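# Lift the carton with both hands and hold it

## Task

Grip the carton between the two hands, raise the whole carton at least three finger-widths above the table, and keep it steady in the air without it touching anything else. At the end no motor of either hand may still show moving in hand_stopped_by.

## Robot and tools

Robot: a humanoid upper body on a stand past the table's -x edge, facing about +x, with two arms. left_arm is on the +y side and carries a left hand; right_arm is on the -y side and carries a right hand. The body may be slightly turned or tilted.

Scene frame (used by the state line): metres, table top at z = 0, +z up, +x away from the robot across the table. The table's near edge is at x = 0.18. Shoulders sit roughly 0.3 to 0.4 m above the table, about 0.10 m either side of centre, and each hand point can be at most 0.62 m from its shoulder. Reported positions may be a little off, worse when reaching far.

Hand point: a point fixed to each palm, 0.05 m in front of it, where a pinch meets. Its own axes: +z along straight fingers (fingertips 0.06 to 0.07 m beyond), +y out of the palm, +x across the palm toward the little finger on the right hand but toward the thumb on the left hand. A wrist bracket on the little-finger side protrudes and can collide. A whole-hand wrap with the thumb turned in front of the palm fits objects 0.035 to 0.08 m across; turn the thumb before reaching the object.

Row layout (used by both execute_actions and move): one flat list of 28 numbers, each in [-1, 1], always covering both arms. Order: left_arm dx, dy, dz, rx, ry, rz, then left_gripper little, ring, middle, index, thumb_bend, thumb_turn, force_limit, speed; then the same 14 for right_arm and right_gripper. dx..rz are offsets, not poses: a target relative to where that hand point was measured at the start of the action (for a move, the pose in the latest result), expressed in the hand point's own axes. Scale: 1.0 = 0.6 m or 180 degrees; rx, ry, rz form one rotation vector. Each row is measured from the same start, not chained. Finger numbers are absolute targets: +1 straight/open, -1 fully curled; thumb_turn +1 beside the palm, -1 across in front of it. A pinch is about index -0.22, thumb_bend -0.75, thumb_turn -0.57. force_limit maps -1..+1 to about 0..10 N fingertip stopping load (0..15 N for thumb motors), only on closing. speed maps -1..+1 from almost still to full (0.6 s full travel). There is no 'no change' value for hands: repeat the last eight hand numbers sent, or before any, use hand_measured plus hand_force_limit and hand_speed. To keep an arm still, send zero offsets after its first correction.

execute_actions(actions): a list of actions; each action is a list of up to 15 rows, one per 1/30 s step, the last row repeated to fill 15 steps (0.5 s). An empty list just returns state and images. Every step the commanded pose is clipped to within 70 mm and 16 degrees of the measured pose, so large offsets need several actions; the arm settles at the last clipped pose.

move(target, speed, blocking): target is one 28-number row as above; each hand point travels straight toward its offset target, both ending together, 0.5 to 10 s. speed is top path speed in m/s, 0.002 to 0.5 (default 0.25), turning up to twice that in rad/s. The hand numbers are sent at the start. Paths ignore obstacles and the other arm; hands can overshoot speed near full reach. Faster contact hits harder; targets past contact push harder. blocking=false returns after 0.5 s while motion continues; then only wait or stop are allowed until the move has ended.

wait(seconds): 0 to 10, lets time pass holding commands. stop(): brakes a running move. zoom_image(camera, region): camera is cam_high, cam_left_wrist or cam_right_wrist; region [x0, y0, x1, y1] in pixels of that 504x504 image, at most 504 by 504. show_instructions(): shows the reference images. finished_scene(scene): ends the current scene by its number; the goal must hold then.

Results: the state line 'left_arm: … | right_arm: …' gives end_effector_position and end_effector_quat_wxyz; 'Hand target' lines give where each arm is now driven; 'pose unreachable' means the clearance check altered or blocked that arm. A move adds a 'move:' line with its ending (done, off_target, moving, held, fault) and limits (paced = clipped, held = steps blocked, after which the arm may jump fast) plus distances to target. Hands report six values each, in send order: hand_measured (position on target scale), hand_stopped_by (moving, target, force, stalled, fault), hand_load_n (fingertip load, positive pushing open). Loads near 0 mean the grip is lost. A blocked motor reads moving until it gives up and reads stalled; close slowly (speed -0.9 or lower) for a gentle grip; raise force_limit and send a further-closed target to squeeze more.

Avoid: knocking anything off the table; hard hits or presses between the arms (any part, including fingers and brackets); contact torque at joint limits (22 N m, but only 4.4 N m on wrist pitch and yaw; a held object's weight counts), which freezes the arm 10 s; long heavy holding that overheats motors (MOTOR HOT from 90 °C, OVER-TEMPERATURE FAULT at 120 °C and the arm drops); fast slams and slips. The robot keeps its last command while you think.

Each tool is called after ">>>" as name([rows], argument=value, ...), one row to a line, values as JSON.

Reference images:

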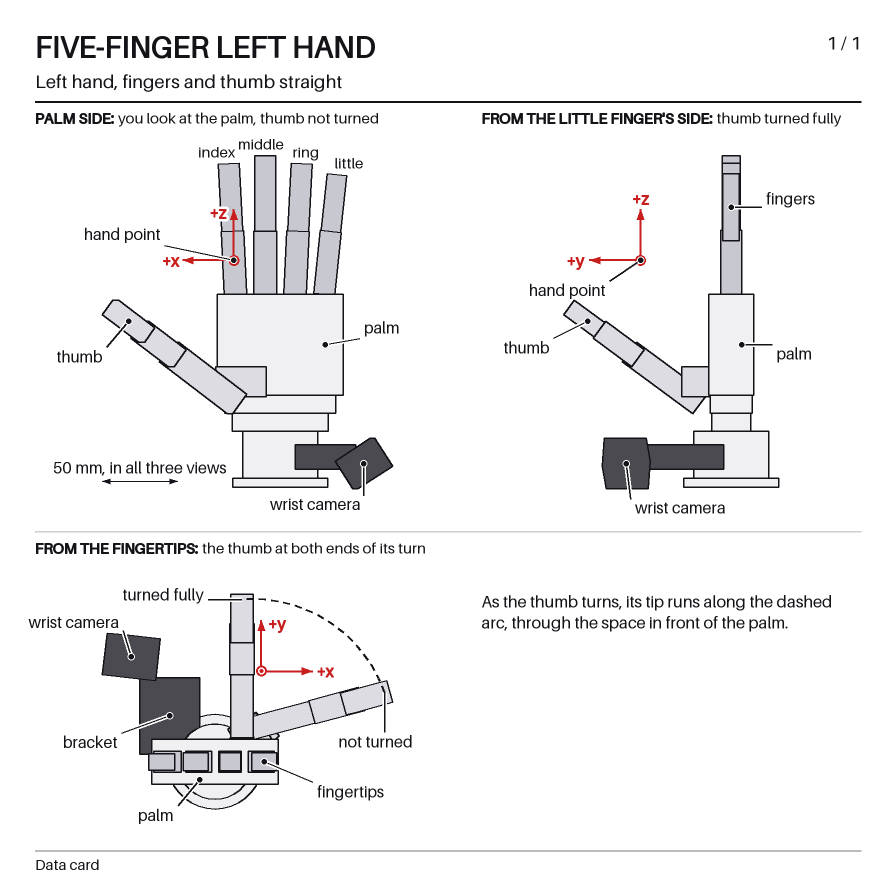

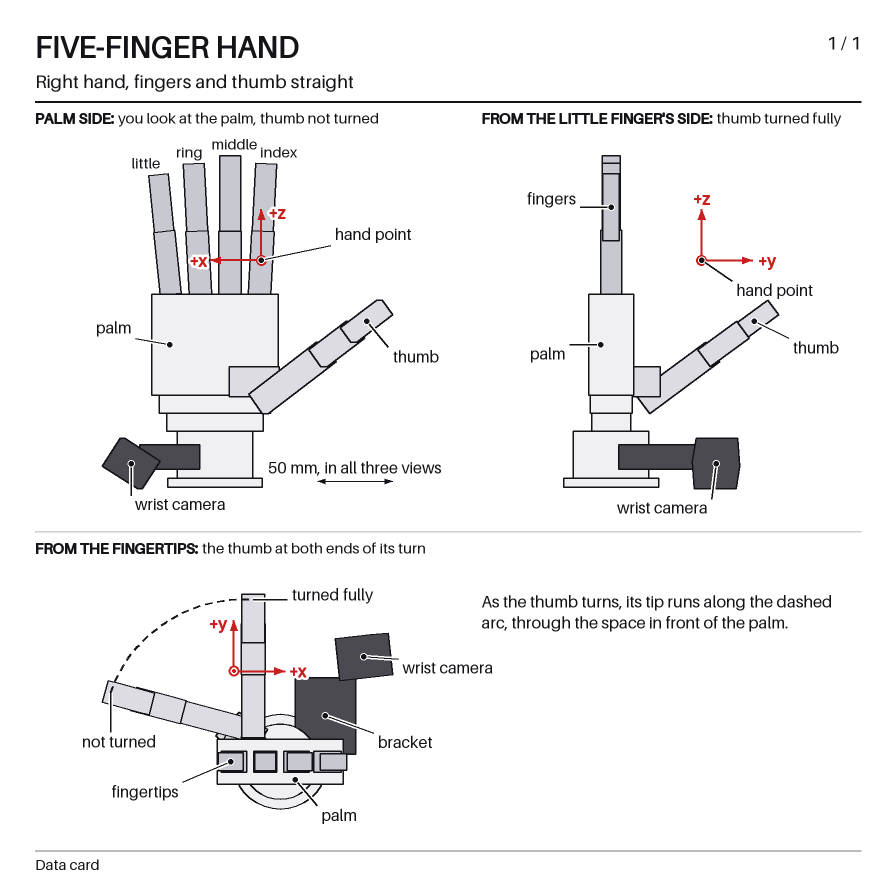

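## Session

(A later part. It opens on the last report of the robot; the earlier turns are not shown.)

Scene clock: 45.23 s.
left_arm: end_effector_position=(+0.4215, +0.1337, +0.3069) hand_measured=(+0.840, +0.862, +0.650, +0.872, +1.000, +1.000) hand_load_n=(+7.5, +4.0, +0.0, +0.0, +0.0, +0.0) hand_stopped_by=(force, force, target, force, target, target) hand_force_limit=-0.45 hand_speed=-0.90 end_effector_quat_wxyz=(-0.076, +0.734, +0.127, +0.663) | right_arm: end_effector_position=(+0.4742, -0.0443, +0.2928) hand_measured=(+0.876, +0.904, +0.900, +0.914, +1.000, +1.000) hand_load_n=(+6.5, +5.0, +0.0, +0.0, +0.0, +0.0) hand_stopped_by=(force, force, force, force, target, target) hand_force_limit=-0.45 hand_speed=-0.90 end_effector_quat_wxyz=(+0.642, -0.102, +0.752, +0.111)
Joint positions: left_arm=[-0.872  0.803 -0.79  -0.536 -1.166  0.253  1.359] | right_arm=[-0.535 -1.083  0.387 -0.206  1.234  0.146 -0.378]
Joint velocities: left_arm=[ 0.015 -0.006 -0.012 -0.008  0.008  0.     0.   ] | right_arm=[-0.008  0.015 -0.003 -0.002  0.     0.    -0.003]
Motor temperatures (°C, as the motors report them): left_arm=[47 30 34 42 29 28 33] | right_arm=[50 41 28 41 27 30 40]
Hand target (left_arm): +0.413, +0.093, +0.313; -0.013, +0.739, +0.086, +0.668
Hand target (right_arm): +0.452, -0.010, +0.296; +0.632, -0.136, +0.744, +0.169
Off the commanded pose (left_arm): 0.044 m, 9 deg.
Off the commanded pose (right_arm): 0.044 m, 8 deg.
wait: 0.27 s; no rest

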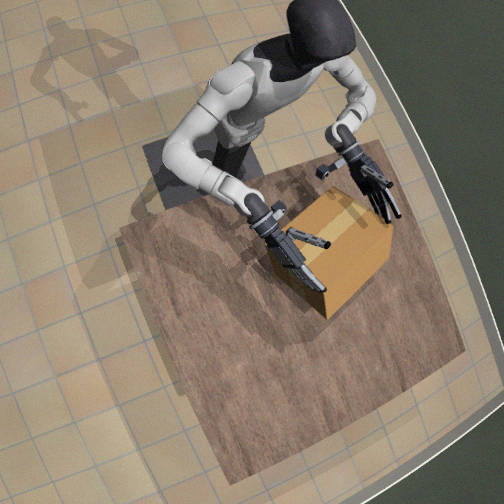

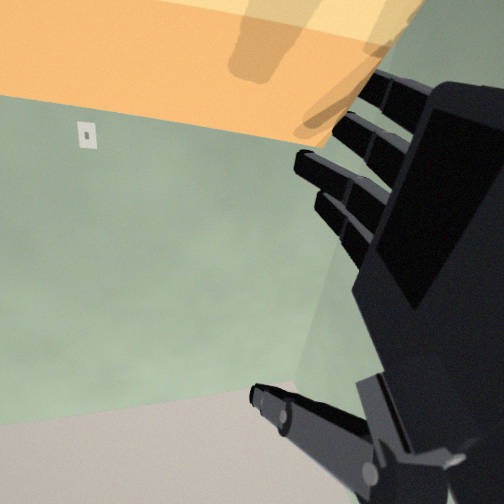

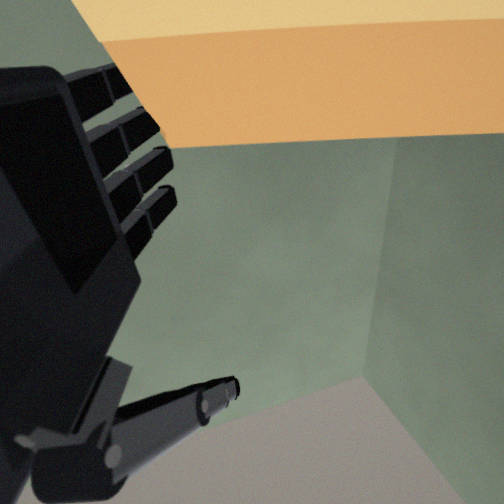

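>>> execute_actions([
  [[0.004,0.068,-0.033,-0.049,-0.003,-0.007,0.65,0.65,0.65,0.7,1,1,-0.45,-0.9,-0.001,0.074,-0.018,-0.045,0,0.0076,0.65,0.65,0.65,0.7,1,1,-0.45,-0.9],[0.005,0.071,-0.033,-0.050,-0.003,-0.007,0.65,0.65,0.65,0.7,1,1,-0.45,-0.9,-0.002,0.077,-0.018,-0.046,0,0.0076,0.65,0.65,0.65,0.7,1,1,-0.45,-0.9],[0.007,0.074,-0.033,-0.051,-0.003,-0.007,0.65,0.65,0.65,0.7,1,1,-0.45,-0.9,-0.004,0.080,-0.017,-0.048,0,0.0076,0.65,0.65,0.65,0.7,1,1,-0.45,-0.9],[0.010,0.076,-0.032,-0.052,-0.003,-0.007,0.65,0.65,0.65,0.7,1,1,-0.45,-0.9,-0.007,0.082,-0.016,-0.049,0,0.0076,0.65,0.65,0.65,0.7,1,1,-0.45,-0.9],[0.014,0.077,-0.030,-0.052,-0.003,-0.007,0.65,0.65,0.65,0.7,1,1,-0.45,-0.9,-0.011,0.083,-0.014,-0.050,0,0.0076,0.65,0.65,0.65,0.7,1,1,-0.45,-0.9],[0.018,0.077,-0.028,-0.052,-0.003,-0.007,0.65,0.65,0.65,0.7,1,1,-0.45,-0.9,-0.015,0.083,-0.012,-0.050,0,0.0076,0.65,0.65,0.65,0.7,1,1,-0.45,-0.9],[0.022,0.078,-0.025,-0.052,-0.003,-0.007,0.65,0.65,0.65,0.7,1,1,-0.45,-0.9,-0.019,0.084,-0.009,-0.050,0,0.0076,0.65,0.65,0.65,0.7,1,1,-0.45,-0.9],[0.026,0.078,-0.022,-0.052,-0.003,-0.007,0.65,0.65,0.65,0.7,1,1,-0.45,-0.9,-0.023,0.084,-0.006,-0.050,0,0.0076,0.65,0.65,0.65,0.7,1,1,-0.45,-0.9],[0.030,0.078,-0.019,-0.052,-0.003,-0.007,0.65,0.65,0.65,0.7,1,1,-0.45,-0.9,-0.027,0.084,-0.004,-0.050,0,0.0076,0.65,0.65,0.65,0.7,1,1,-0.45,-0.9],[0.034,0.079,-0.016,-0.052,-0.003,-0.007,0.65,0.65,0.65,0.7,1,1,-0.45,-0.9,-0.031,0.085,-0.001,-0.050,0,0.0076,0.65,0.65,0.65,0.7,1,1,-0.45,-0.9],[0.038,0.079,-0.013,-0.052,-0.003,-0.007,0.65,0.65,0.65,0.7,1,1,-0.45,-0.9,-0.035,0.085,0.002,-0.050,0,0.0076,0.65,0.65,0.65,0.7,1,1,-0.45,-0.9],[0.042,0.079,-0.010,-0.052,-0.003,-0.007,0.65,0.65,0.65,0.7,1,1,-0.45,-0.9,-0.039,0.085,0.005,-0.050,0,0.0076,0.65,0.65,0.65,0.7,1,1,-0.45,-0.9],[0.045,0.080,-0.007,-0.052,-0.003,-0.007,0.65,0.65,0.65,0.7,1,1,-0.45,-0.9,-0.042,0.086,0.007,-0.050,0,0.0076,0.65,0.65,0.65,0.7,1,1,-0.45,-0.9],[0.048,0.080,-0.005,-0.052,-0.003,-0.007,0.65,0.65,0.65,0.7,1,1,-0.45,-0.9,-0.045,0.086,0.009,-0.050,0,0.0076,0.65,0.65,0.65,0.7,1,1,-0.45,-0.9],[0.050,0.080,-0.003,-0.052,-0.003,-0.007,0.65,0.65,0.65,0.7,1,1,-0.45,-0.9,-0.047,0.086,0.011,-0.050,0,0.0076,0.65,0.65,0.65,0.7,1,1,-0.45,-0.9]],
])

>>> wait(seconds=0.3)

Scene clock: 46.80 s.
left_arm: end_effector_position=(+0.4359, +0.1384, +0.3404) hand_measured=(+0.840, +0.862, +0.650, +0.872, +1.000, +1.000) hand_load_n=(+11.0, +2.0, +0.0, +0.0, +0.0, +0.0) hand_stopped_by=(force, force, target, force, target, target) hand_force_limit=-0.45 hand_speed=-0.90 end_effector_quat_wxyz=(-0.076, +0.722, +0.135, +0.674) | right_arm: end_effector_position=(+0.4854, -0.0383, +0.3081) hand_measured=(+0.876, +0.904, +0.900, +0.914, +1.000, +1.000) hand_load_n=(+5.0, +8.0, +0.0, +0.0, +0.0, +0.0) hand_stopped_by=(force, force, force, force, target, target) hand_force_limit=-0.45 hand_speed=-0.90 end_effector_quat_wxyz=(+0.636, -0.104, +0.757, +0.109)
Joint positions: left_arm=[-1.     0.808 -0.744 -0.489 -1.265  0.294  1.369] | right_arm=[-0.647 -1.093  0.389 -0.178  1.293  0.243 -0.395]
Joint velocities: left_arm=[-0.341  0.06   0.164  0.222 -0.19   0.045 -0.081] | right_arm=[-0.439  0.031  0.006  0.178  0.094  0.172  0.   ]
Motor temperatures (°C, as the motors report them): left_arm=[47 30 34 42 29 28 34] | right_arm=[50 40 28 42 27 30 41]
Hand target (left_arm): +0.430, +0.092, +0.341; -0.006, +0.738, +0.083, +0.669
Hand target (right_arm): +0.463, +0.004, +0.322; +0.631, -0.146, +0.741, +0.177
Off the commanded pose (left_arm): 0.049 m, 10 deg.
Off the commanded pose (right_arm): 0.050 m, 9 deg.

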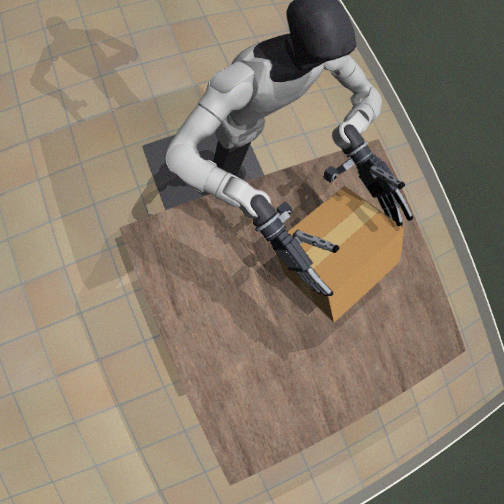

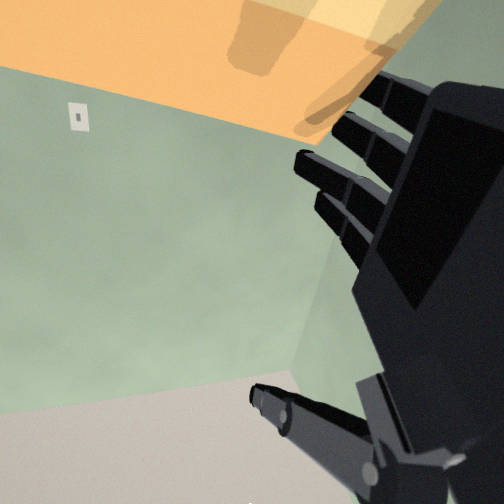

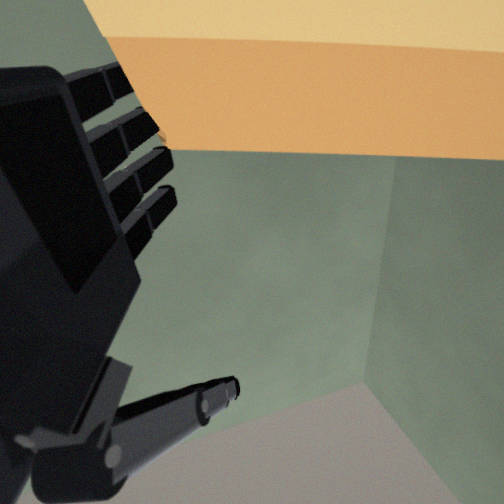

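Scene clock: 47.10 s.
left_arm: end_effector_position=(+0.4391, +0.1401, +0.3455) hand_measured=(+0.840, +0.862, +0.650, +0.872, +1.000, +1.000) hand_load_n=(+11.0, +2.0, +0.0, +0.0, +0.0, +0.0) hand_stopped_by=(force, force, target, force, target, target) hand_force_limit=-0.45 hand_speed=-0.90 end_effector_quat_wxyz=(-0.075, +0.721, +0.137, +0.676) | right_arm: end_effector_position=(+0.4892, -0.0369, +0.3172) hand_measured=(+0.876, +0.904, +0.900, +0.914, +1.000, +1.000) hand_load_n=(+5.5, +7.0, +0.0, +0.0, +0.0, +0.0) hand_stopped_by=(force, force, force, force, target, target) hand_force_limit=-0.45 hand_speed=-0.90 end_effector_quat_wxyz=(+0.642, -0.103, +0.752, +0.109)
Joint positions: left_arm=[-1.019  0.811 -0.735 -0.473 -1.281  0.298  1.361] | right_arm=[-0.679 -1.09   0.388 -0.164  1.296  0.254 -0.395]
Joint velocities: left_arm=[ 0.017 -0.003  0.005  0.002 -0.017  0.007  0.   ] | right_arm=[ 0.017  0.    -0.003  0.002  0.006  0.027  0.   ]
Motor temperatures (°C, as the motors report them): left_arm=[47 30 34 42 29 28 34] | right_arm=[50 40 28 42 27 30 41]
Hand target (left_arm): +0.430, +0.092, +0.341; -0.006, +0.738, +0.083, +0.669
Hand target (right_arm): +0.463, +0.004, +0.322; +0.631, -0.146, +0.741, +0.177
Off the commanded pose (left_arm): 0.051 m, 10 deg.
Off the commanded pose (right_arm): 0.049 m, 9 deg.
wait: 0.30 s; no rest

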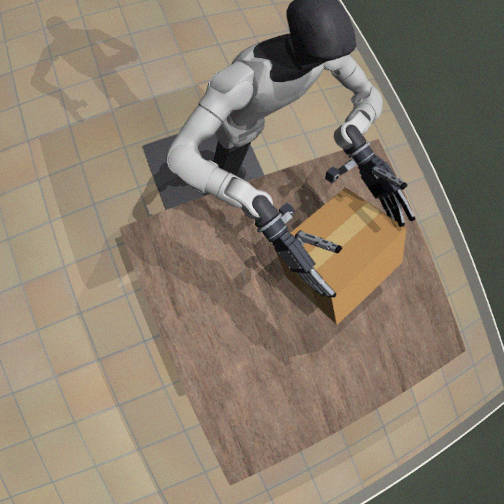

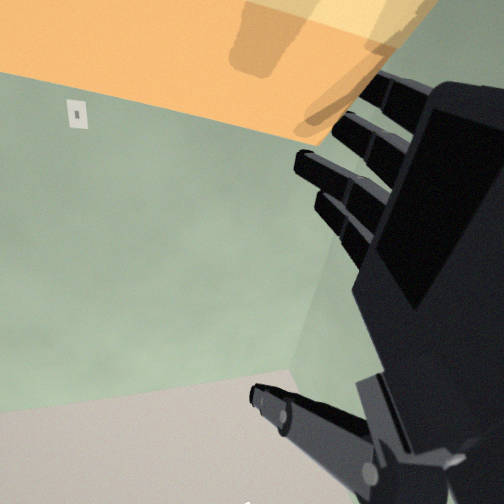

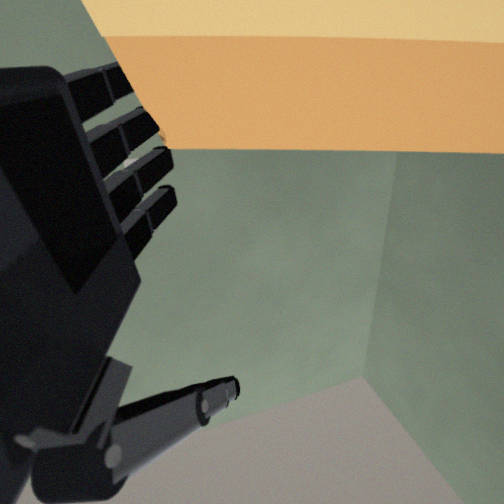

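>>> execute_actions([
  [[-0.016,0.075,-0.036,-0.055,-0.014,-0.003,0.65,0.65,0.65,0.7,1,1,-0.45,-0.9,-0.004,0.081,-0.021,-0.051,0,0.007,0.65,0.65,0.65,0.7,1,1,-0.45,-0.9],[-0.015,0.075,-0.035,-0.055,-0.014,-0.003,0.65,0.65,0.65,0.7,1,1,-0.45,-0.9,-0.007,0.081,-0.020,-0.051,0,0.007,0.65,0.65,0.65,0.7,1,1,-0.45,-0.9],[-0.014,0.075,-0.034,-0.055,-0.014,-0.003,0.65,0.65,0.65,0.7,1,1,-0.45,-0.9,-0.010,0.081,-0.019,-0.051,0,0.007,0.65,0.65,0.65,0.7,1,1,-0.45,-0.9],[-0.012,0.076,-0.032,-0.055,-0.014,-0.003,0.65,0.65,0.65,0.7,1,1,-0.45,-0.9,-0.014,0.081,-0.018,-0.051,0,0.007,0.65,0.65,0.65,0.7,1,1,-0.45,-0.9],[-0.009,0.076,-0.030,-0.055,-0.014,-0.003,0.65,0.65,0.65,0.7,1,1,-0.45,-0.9,-0.018,0.081,-0.016,-0.051,0,0.007,0.65,0.65,0.65,0.7,1,1,-0.45,-0.9],[-0.006,0.076,-0.028,-0.055,-0.014,-0.003,0.65,0.65,0.65,0.7,1,1,-0.45,-0.9,-0.022,0.081,-0.014,-0.051,0,0.007,0.65,0.65,0.65,0.7,1,1,-0.45,-0.9],[-0.002,0.077,-0.026,-0.055,-0.014,-0.003,0.65,0.65,0.65,0.7,1,1,-0.45,-0.9,-0.026,0.081,-0.012,-0.051,0,0.007,0.65,0.65,0.65,0.7,1,1,-0.45,-0.9],[0.002,0.077,-0.023,-0.055,-0.014,-0.003,0.65,0.65,0.65,0.7,1,1,-0.45,-0.9,-0.031,0.082,-0.010,-0.051,0,0.007,0.65,0.65,0.65,0.7,1,1,-0.45,-0.9],[0.006,0.077,-0.021,-0.055,-0.014,-0.003,0.65,0.65,0.65,0.7,1,1,-0.45,-0.9,-0.035,0.082,-0.008,-0.051,0,0.007,0.65,0.65,0.65,0.7,1,1,-0.45,-0.9],[0.010,0.078,-0.018,-0.055,-0.014,-0.003,0.65,0.65,0.65,0.7,1,1,-0.45,-0.9,-0.039,0.082,-0.006,-0.051,0,0.007,0.65,0.65,0.65,0.7,1,1,-0.45,-0.9],[0.014,0.078,-0.016,-0.055,-0.014,-0.003,0.65,0.65,0.65,0.7,1,1,-0.45,-0.9,-0.043,0.082,-0.004,-0.051,0,0.007,0.65,0.65,0.65,0.7,1,1,-0.45,-0.9],[0.018,0.078,-0.014,-0.055,-0.014,-0.003,0.65,0.65,0.65,0.7,1,1,-0.45,-0.9,-0.047,0.082,-0.002,-0.051,0,0.007,0.65,0.65,0.65,0.7,1,1,-0.45,-0.9],[0.021,0.079,-0.012,-0.055,-0.014,-0.003,0.65,0.65,0.65,0.7,1,1,-0.45,-0.9,-0.051,0.082,0,-0.051,0,0.007,0.65,0.65,0.65,0.7,1,1,-0.45,-0.9],[0.024,0.079,-0.010,-0.055,-0.014,-0.003,0.65,0.65,0.65,0.7,1,1,-0.45,-0.9,-0.054,0.082,0.001,-0.051,0,0.007,0.65,0.65,0.65,0.7,1,1,-0.45,-0.9],[0.026,0.079,-0.008,-0.055,-0.014,-0.003,0.65,0.65,0.65,0.7,1,1,-0.45,-0.9,-0.056,0.082,0.002,-0.051,0,0.007,0.65,0.65,0.65,0.7,1,1,-0.45,-0.9]],
])

>>> wait(seconds=0.3)

Scene clock: 48.30 s.
left_arm: end_effector_position=(+0.4493, +0.1433, +0.3643) hand_measured=(+0.840, +0.862, +0.650, +0.872, +1.000, +1.000) hand_load_n=(+10.0, +2.0, +0.0, +0.0, +0.0, +0.0) hand_stopped_by=(force, force, target, force, target, target) hand_force_limit=-0.45 hand_speed=-0.90 end_effector_quat_wxyz=(-0.071, +0.723, +0.138, +0.673) | right_arm: end_effector_position=(+0.4987, -0.0334, +0.3394) hand_measured=(+0.876, +0.904, +0.900, +0.914, +1.000, +1.000) hand_load_n=(+6.0, +6.5, +0.0, +0.0, +0.0, +0.0) hand_stopped_by=(force, force, force, force, target, target) hand_force_limit=-0.45 hand_speed=-0.90 end_effector_quat_wxyz=(+0.637, -0.107, +0.755, +0.108)
Joint positions: left_arm=[-1.11   0.824 -0.701 -0.422 -1.377  0.339  1.348] | right_arm=[-0.8   -1.111  0.382 -0.124  1.361  0.359 -0.4  ]
Joint velocities: left_arm=[-0.31   0.014  0.14   0.215 -0.183  0.087 -0.101] | right_arm=[-0.38   0.017  0.005  0.198  0.081  0.192  0.005]
Motor temperatures (°C, as the motors report them): left_arm=[48 30 34 42 29 28 35] | right_arm=[51 40 28 42 27 31 42]
Hand target (left_arm): +0.443, +0.097, +0.366; -0.005, +0.738, +0.085, +0.670
Hand target (right_arm): +0.475, +0.009, +0.352; +0.630, -0.150, +0.741, +0.176
Off the commanded pose (left_arm): 0.048 m, 10 deg.
Off the commanded pose (right_arm): 0.049 m, 9 deg.

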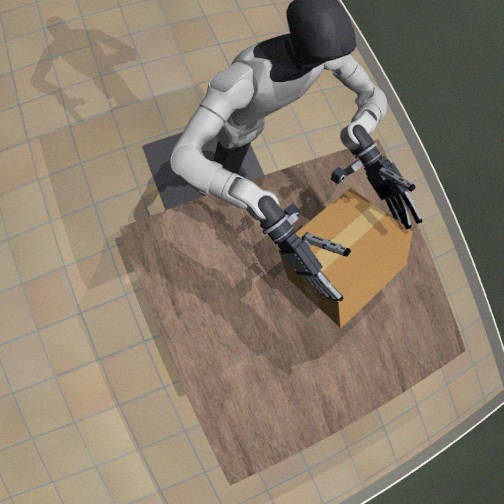

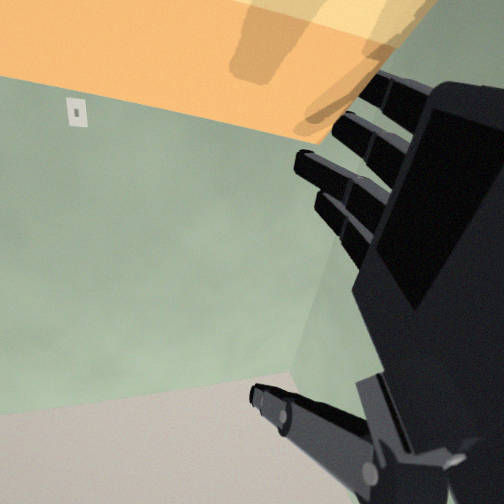

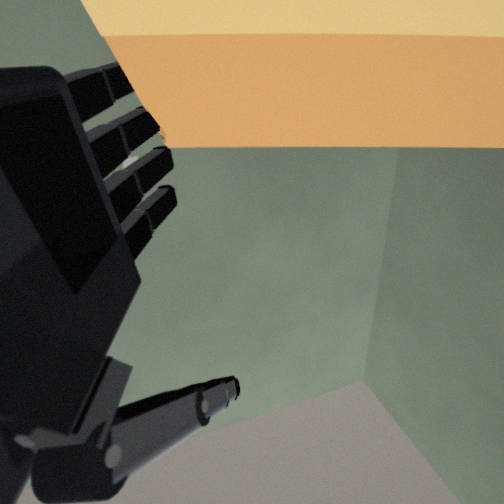

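Scene clock: 48.60 s.
left_arm: end_effector_position=(+0.4518, +0.1448, +0.3713) hand_measured=(+0.840, +0.862, +0.650, +0.872, +1.000, +1.000) hand_load_n=(+10.0, +2.0, +0.0, +0.0, +0.0, +0.0) hand_stopped_by=(force, force, target, force, target, target) hand_force_limit=-0.45 hand_speed=-0.90 end_effector_quat_wxyz=(-0.069, +0.720, +0.140, +0.676) | right_arm: end_effector_position=(+0.5011, -0.0326, +0.3488) hand_measured=(+0.876, +0.904, +0.900, +0.914, +1.000, +1.000) hand_load_n=(+6.0, +6.0, +0.0, +0.0, +0.0, +0.0) hand_stopped_by=(force, force, force, force, target, target) hand_force_limit=-0.45 hand_speed=-0.90 end_effector_quat_wxyz=(+0.643, -0.106, +0.751, +0.109)
Joint positions: left_arm=[-1.131  0.826 -0.691 -0.407 -1.389  0.344  1.339] | right_arm=[-0.828 -1.11   0.377 -0.113  1.366  0.369 -0.399]
Joint velocities: left_arm=[ 0.026 -0.006 -0.002 -0.009 -0.038  0.013 -0.002] | right_arm=[ 0.026  0.006  0.015 -0.002  0.031  0.032  0.004]
Motor temperatures (°C, as the motors report them): left_arm=[48 30 34 42 29 28 35] | right_arm=[51 40 28 42 27 31 42]
Hand target (left_arm): +0.443, +0.097, +0.366; -0.005, +0.738, +0.085, +0.670
Hand target (right_arm): +0.475, +0.009, +0.352; +0.630, -0.150, +0.741, +0.176
Off the commanded pose (left_arm): 0.050 m, 10 deg.
Off the commanded pose (right_arm): 0.048 m, 9 deg.
wait: 0.30 s; no rest

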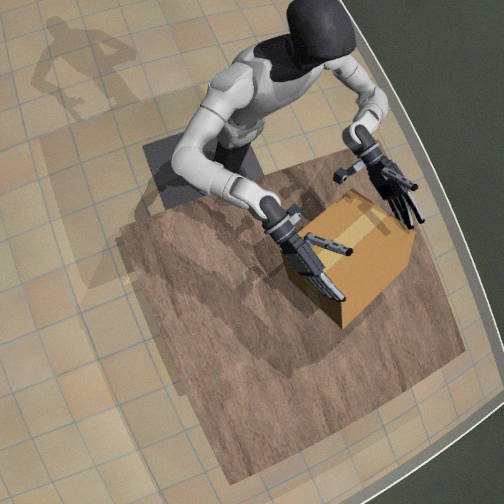

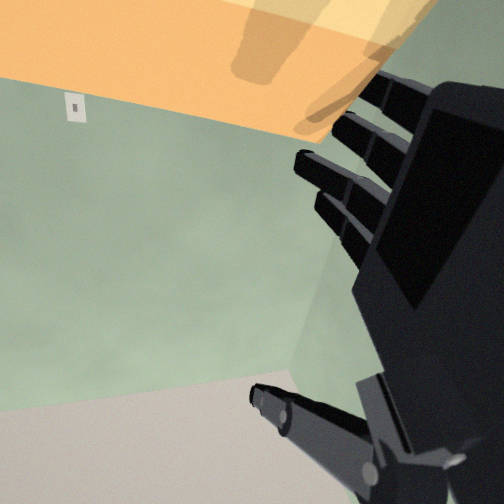

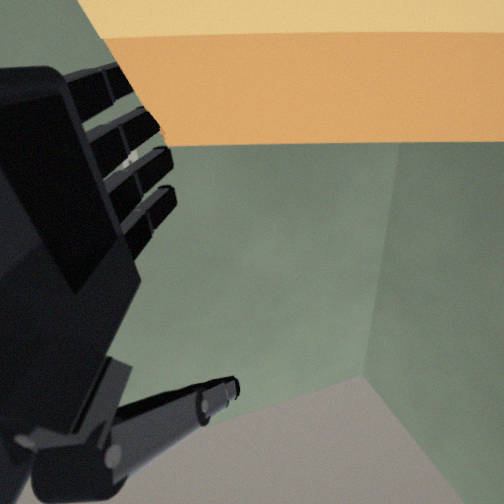

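>>> execute_actions(actions=[])

Scene clock: 49.20 s.
left_arm: end_effector_position=(+0.4519, +0.1446, +0.3698) hand_measured=(+0.840, +0.862, +0.650, +0.872, +1.000, +1.000) hand_load_n=(+10.0, +2.0, +0.0, +0.0, +0.0, +0.0) hand_stopped_by=(force, force, target, force, target, target) hand_force_limit=-0.45 hand_speed=-0.90 end_effector_quat_wxyz=(-0.069, +0.722, +0.139, +0.674) | right_arm: end_effector_position=(+0.5009, -0.0326, +0.3453) hand_measured=(+0.876, +0.904, +0.900, +0.914, +1.000, +1.000) hand_load_n=(+6.0, +6.0, +0.0, +0.0, +0.0, +0.0) hand_stopped_by=(force, force, force, force, target, target) hand_force_limit=-0.45 hand_speed=-0.90 end_effector_quat_wxyz=(+0.639, -0.107, +0.754, +0.109)
Joint positions: left_arm=[-1.129  0.826 -0.692 -0.406 -1.392  0.345  1.339] | right_arm=[-0.825 -1.109  0.38  -0.112  1.367  0.373 -0.398]
Joint velocities: left_arm=[-0.012 -0.012  0.005  0.006 -0.003  0.     0.   ] | right_arm=[-0.002  0.009  0.005  0.006  0.     0.     0.   ]
Motor temperatures (°C, as the motors report them): left_arm=[48 30 34 42 29 28 35] | right_arm=[52 40 28 42 27 31 42]
Hand target (left_arm): +0.443, +0.097, +0.366; -0.005, +0.738, +0.085, +0.670
Hand target (right_arm): +0.475, +0.009, +0.352; +0.630, -0.150, +0.741, +0.176
Off the commanded pose (left_arm): 0.050 m, 10 deg.
Off the commanded pose (right_arm): 0.048 m, 9 deg.

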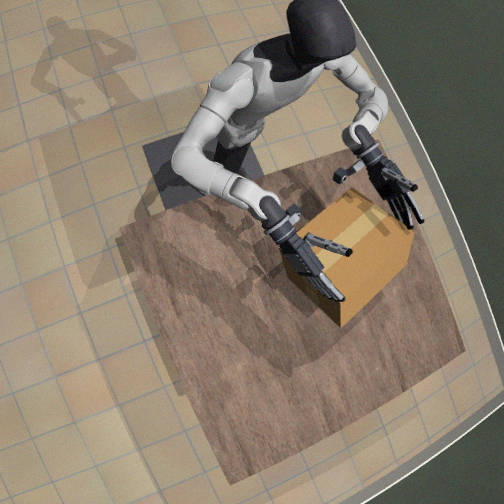

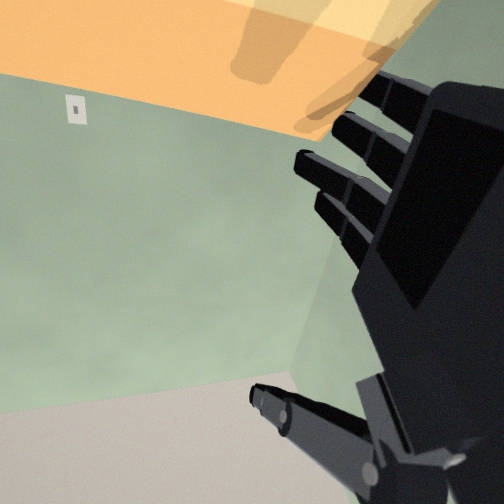

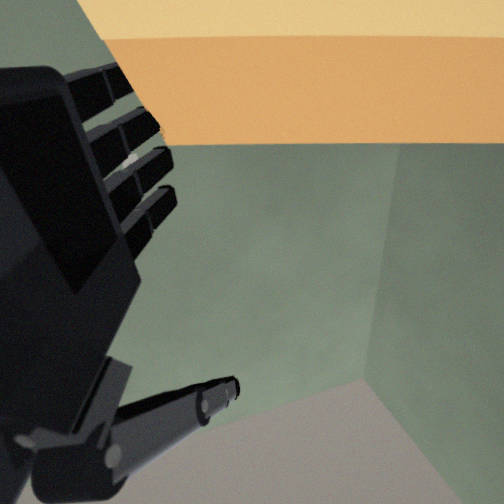

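>>> execute_actions([
  [[-0.015,0.071,-0.036,-0.053,-0.012,-0.001,0.65,0.65,0.65,0.7,1,1,-0.45,-0.9,-0.007,0.0795,-0.021,-0.051,-0.0025,0.0064,0.65,0.65,0.65,0.7,1,1,-0.45,-0.9],[-0.013,0.071,-0.035,-0.053,-0.012,-0.001,0.65,0.65,0.65,0.7,1,1,-0.45,-0.9,-0.009,0.0795,-0.021,-0.051,-0.0025,0.0064,0.65,0.65,0.65,0.7,1,1,-0.45,-0.9],[-0.010,0.0715,-0.034,-0.053,-0.012,-0.001,0.65,0.65,0.65,0.7,1,1,-0.45,-0.9,-0.013,0.0795,-0.020,-0.051,-0.0025,0.0064,0.65,0.65,0.65,0.7,1,1,-0.45,-0.9],[-0.007,0.072,-0.033,-0.053,-0.012,-0.001,0.65,0.65,0.65,0.7,1,1,-0.45,-0.9,-0.017,0.08,-0.019,-0.051,-0.0025,0.0064,0.65,0.65,0.65,0.7,1,1,-0.45,-0.9],[-0.003,0.0725,-0.031,-0.053,-0.012,-0.001,0.65,0.65,0.65,0.7,1,1,-0.45,-0.9,-0.022,0.08,-0.018,-0.051,-0.0025,0.0064,0.65,0.65,0.65,0.7,1,1,-0.45,-0.9],[0.001,0.073,-0.029,-0.053,-0.012,-0.001,0.65,0.65,0.65,0.7,1,1,-0.45,-0.9,-0.027,0.08,-0.0165,-0.051,-0.0025,0.0064,0.65,0.65,0.65,0.7,1,1,-0.45,-0.9],[0.006,0.0735,-0.027,-0.053,-0.012,-0.001,0.65,0.65,0.65,0.7,1,1,-0.45,-0.9,-0.033,0.0805,-0.015,-0.051,-0.0025,0.0064,0.65,0.65,0.65,0.7,1,1,-0.45,-0.9],[0.011,0.074,-0.025,-0.053,-0.012,-0.001,0.65,0.65,0.65,0.7,1,1,-0.45,-0.9,-0.039,0.0805,-0.0135,-0.051,-0.0025,0.0064,0.65,0.65,0.65,0.7,1,1,-0.45,-0.9],[0.016,0.0745,-0.023,-0.053,-0.012,-0.001,0.65,0.65,0.65,0.7,1,1,-0.45,-0.9,-0.045,0.081,-0.012,-0.051,-0.0025,0.0064,0.65,0.65,0.65,0.7,1,1,-0.45,-0.9],[0.020,0.075,-0.021,-0.053,-0.012,-0.001,0.65,0.65,0.65,0.7,1,1,-0.45,-0.9,-0.051,0.081,-0.0105,-0.051,-0.0025,0.0064,0.65,0.65,0.65,0.7,1,1,-0.45,-0.9],[0.024,0.0755,-0.019,-0.053,-0.012,-0.001,0.65,0.65,0.65,0.7,1,1,-0.45,-0.9,-0.056,0.081,-0.009,-0.051,-0.0025,0.0064,0.65,0.65,0.65,0.7,1,1,-0.45,-0.9],[0.028,0.076,-0.018,-0.053,-0.012,-0.001,0.65,0.65,0.65,0.7,1,1,-0.45,-0.9,-0.061,0.0815,-0.008,-0.051,-0.0025,0.0064,0.65,0.65,0.65,0.7,1,1,-0.45,-0.9],[0.031,0.076,-0.017,-0.053,-0.012,-0.001,0.65,0.65,0.65,0.7,1,1,-0.45,-0.9,-0.065,0.0815,-0.007,-0.051,-0.0025,0.0064,0.65,0.65,0.65,0.7,1,1,-0.45,-0.9],[0.033,0.0765,-0.016,-0.053,-0.012,-0.001,0.65,0.65,0.65,0.7,1,1,-0.45,-0.9,-0.068,0.082,-0.0065,-0.051,-0.0025,0.0064,0.65,0.65,0.65,0.7,1,1,-0.45,-0.9],[0.034,0.0765,-0.016,-0.053,-0.012,-0.001,0.65,0.65,0.65,0.7,1,1,-0.45,-0.9,-0.070,0.082,-0.006,-0.051,-0.0025,0.0064,0.65,0.65,0.65,0.7,1,1,-0.45,-0.9]],
])

>>> wait(seconds=1.5)

Scene clock: 50.70 s.
left_arm: end_effector_position=(+0.4586, +0.1489, +0.3979) hand_measured=(+0.840, +0.862, +0.650, +0.872, +1.000, +1.000) hand_load_n=(+9.5, +2.0, +0.0, +0.0, +0.0, +0.0) hand_stopped_by=(force, force, target, force, target, target) hand_force_limit=-0.45 hand_speed=-0.90 end_effector_quat_wxyz=(-0.065, +0.721, +0.143, +0.675) | right_arm: end_effector_position=(+0.5075, -0.0284, +0.3786) hand_measured=(+0.876, +0.904, +0.900, +0.914, +1.000, +1.000) hand_load_n=(+6.0, +5.0, +0.0, +0.0, +0.0, +0.0) hand_stopped_by=(force, force, force, force, target, target) hand_force_limit=-0.45 hand_speed=-0.90 end_effector_quat_wxyz=(+0.640, -0.111, +0.752, +0.111)
Joint positions: left_arm=[-1.234  0.84  -0.645 -0.354 -1.493  0.404  1.337] | right_arm=[-0.969 -1.127  0.363 -0.059  1.427  0.494 -0.398]
Joint velocities: left_arm=[-0.259 -0.002  0.112  0.172 -0.143  0.09  -0.051] | right_arm=[-0.431  0.015 -0.035  0.198  0.066  0.22   0.   ]
Motor temperatures (°C, as the motors report them): left_arm=[49 30 34 42 29 28 36] | right_arm=[53 40 28 42 27 32 43]
Hand target (left_arm): +0.452, +0.102, +0.395; -0.004, +0.738, +0.087, +0.670
Hand target (right_arm): +0.484, +0.013, +0.388; +0.631, -0.154, +0.740, +0.176
Off the commanded pose (left_arm): 0.049 m, 10 deg.
Off the commanded pose (right_arm): 0.047 m, 9 deg.

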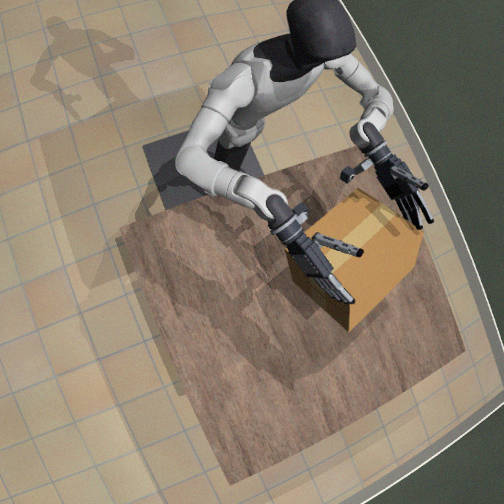

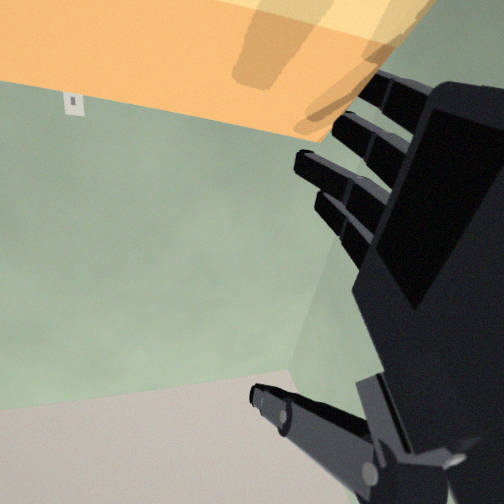

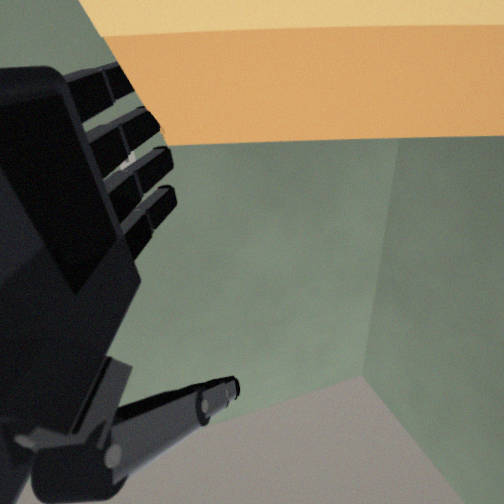

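Scene clock: 52.20 s.
left_arm: end_effector_position=(+0.4598, +0.1492, +0.4005) hand_measured=(+0.840, +0.862, +0.650, +0.872, +1.000, +1.000) hand_load_n=(+9.5, +2.0, +0.0, +0.0, +0.0, +0.0) hand_stopped_by=(force, force, target, force, target, target) hand_force_limit=-0.45 hand_speed=-0.90 end_effector_quat_wxyz=(-0.063, +0.722, +0.143, +0.674) | right_arm: end_effector_position=(+0.5091, -0.0280, +0.3840) hand_measured=(+0.876, +0.904, +0.900, +0.914, +1.000, +1.000) hand_load_n=(+7.0, +4.0, +0.0, +0.0, +0.0, +0.0) hand_stopped_by=(force, force, force, force, target, target) hand_force_limit=-0.45 hand_speed=-0.90 end_effector_quat_wxyz=(+0.642, -0.111, +0.751, +0.111)
Joint positions: left_arm=[-1.246  0.84  -0.64  -0.344 -1.504  0.411  1.333] | right_arm=[-0.993 -1.124  0.361 -0.046  1.431  0.511 -0.398]
Joint velocities: left_arm=[ 0.002 -0.006 -0.005  0.    -0.011  0.     0.   ] | right_arm=[-0.002 -0.005 -0.011  0.005  0.012  0.     0.   ]
Motor temperatures (°C, as the motors report them): left_arm=[49 30 35 42 29 28 37] | right_arm=[54 40 29 42 27 33 43]
Hand target (left_arm): +0.452, +0.102, +0.395; -0.004, +0.738, +0.087, +0.670
Hand target (right_arm): +0.484, +0.013, +0.388; +0.631, -0.154, +0.740, +0.176
Off the commanded pose (left_arm): 0.049 m, 10 deg.
Off the commanded pose (right_arm): 0.047 m, 9 deg.
wait: 1.50 s; at rest by 0.57 s

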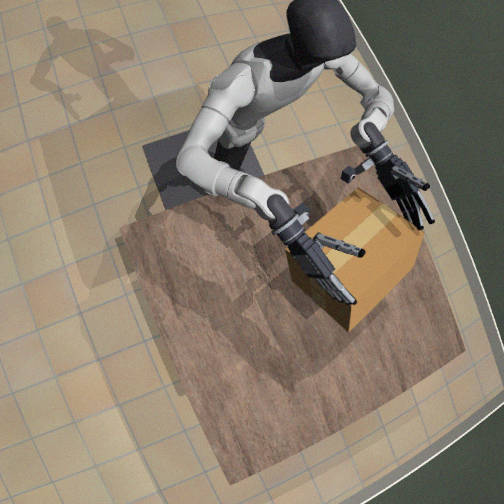

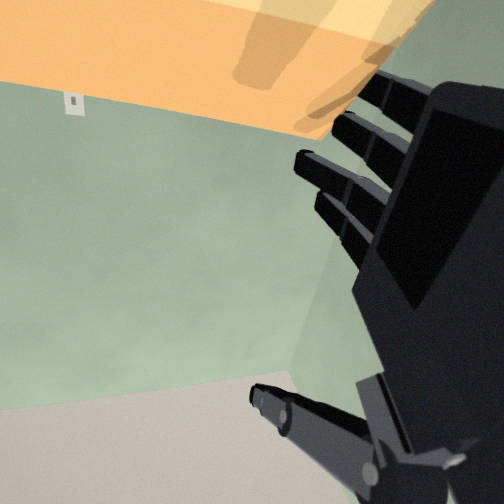

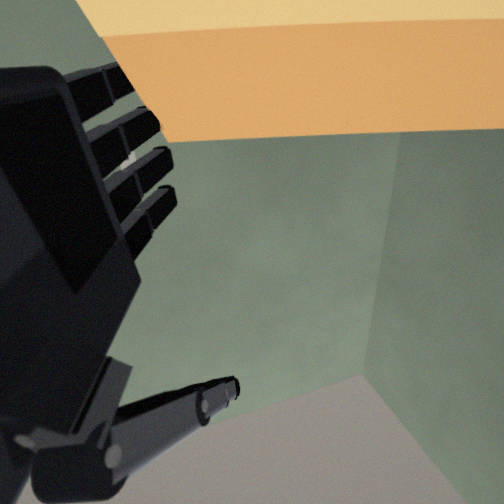

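>>> wait(seconds=2)

Scene clock: 54.33 s.
left_arm: end_effector_position=(+0.4598, +0.1492, +0.4005) hand_measured=(+0.840, +0.862, +0.650, +0.872, +1.000, +1.000) hand_load_n=(+9.5, +2.0, +0.0, +0.0, +0.0, +0.0) hand_stopped_by=(force, force, target, force, target, target) hand_force_limit=-0.45 hand_speed=-0.90 end_effector_quat_wxyz=(-0.063, +0.722, +0.143, +0.674) | right_arm: end_effector_position=(+0.5091, -0.0280, +0.3840) hand_measured=(+0.876, +0.904, +0.900, +0.914, +1.000, +1.000) hand_load_n=(+7.0, +4.0, +0.0, +0.0, +0.0, +0.0) hand_stopped_by=(force, force, force, force, target, target) hand_force_limit=-0.45 hand_speed=-0.90 end_effector_quat_wxyz=(+0.642, -0.111, +0.751, +0.111)
Joint positions: left_arm=[-1.246  0.84  -0.64  -0.344 -1.504  0.411  1.333] | right_arm=[-0.993 -1.124  0.361 -0.046  1.431  0.511 -0.398]
Joint velocities: left_arm=[ 0.009  0.    -0.002 -0.003  0.     0.     0.   ] | right_arm=[ 0.    -0.009 -0.011  0.006  0.003  0.     0.   ]
Motor temperatures (°C, as the motors report them): left_arm=[50 30 35 42 29 28 37] | right_arm=[55 40 29 42 27 33 43]
Hand target (left_arm): +0.452, +0.102, +0.395; -0.004, +0.738, +0.087, +0.670
Hand target (right_arm): +0.484, +0.013, +0.388; +0.631, -0.154, +0.740, +0.176
Off the commanded pose (left_arm): 0.049 m, 10 deg.
Off the commanded pose (right_arm): 0.047 m, 9 deg.
wait: 2.00 s; at rest by 0.03 s

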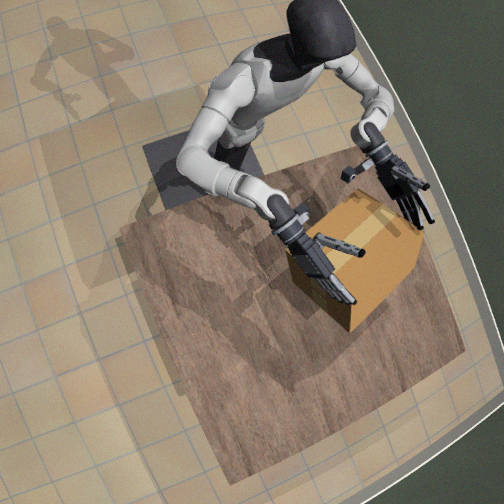

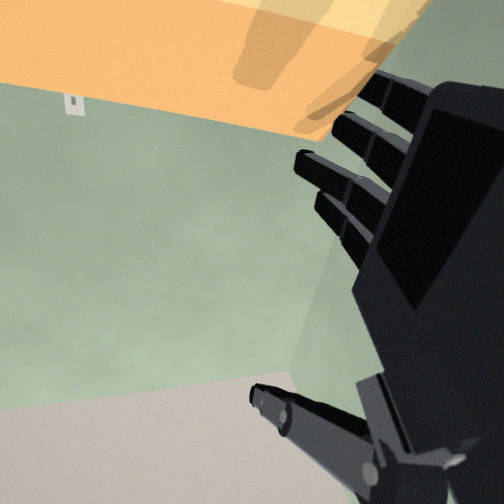

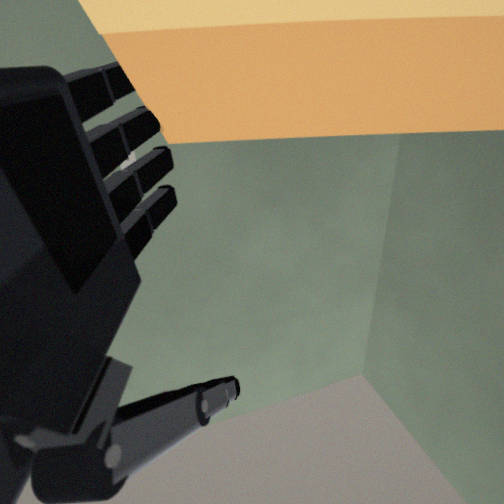

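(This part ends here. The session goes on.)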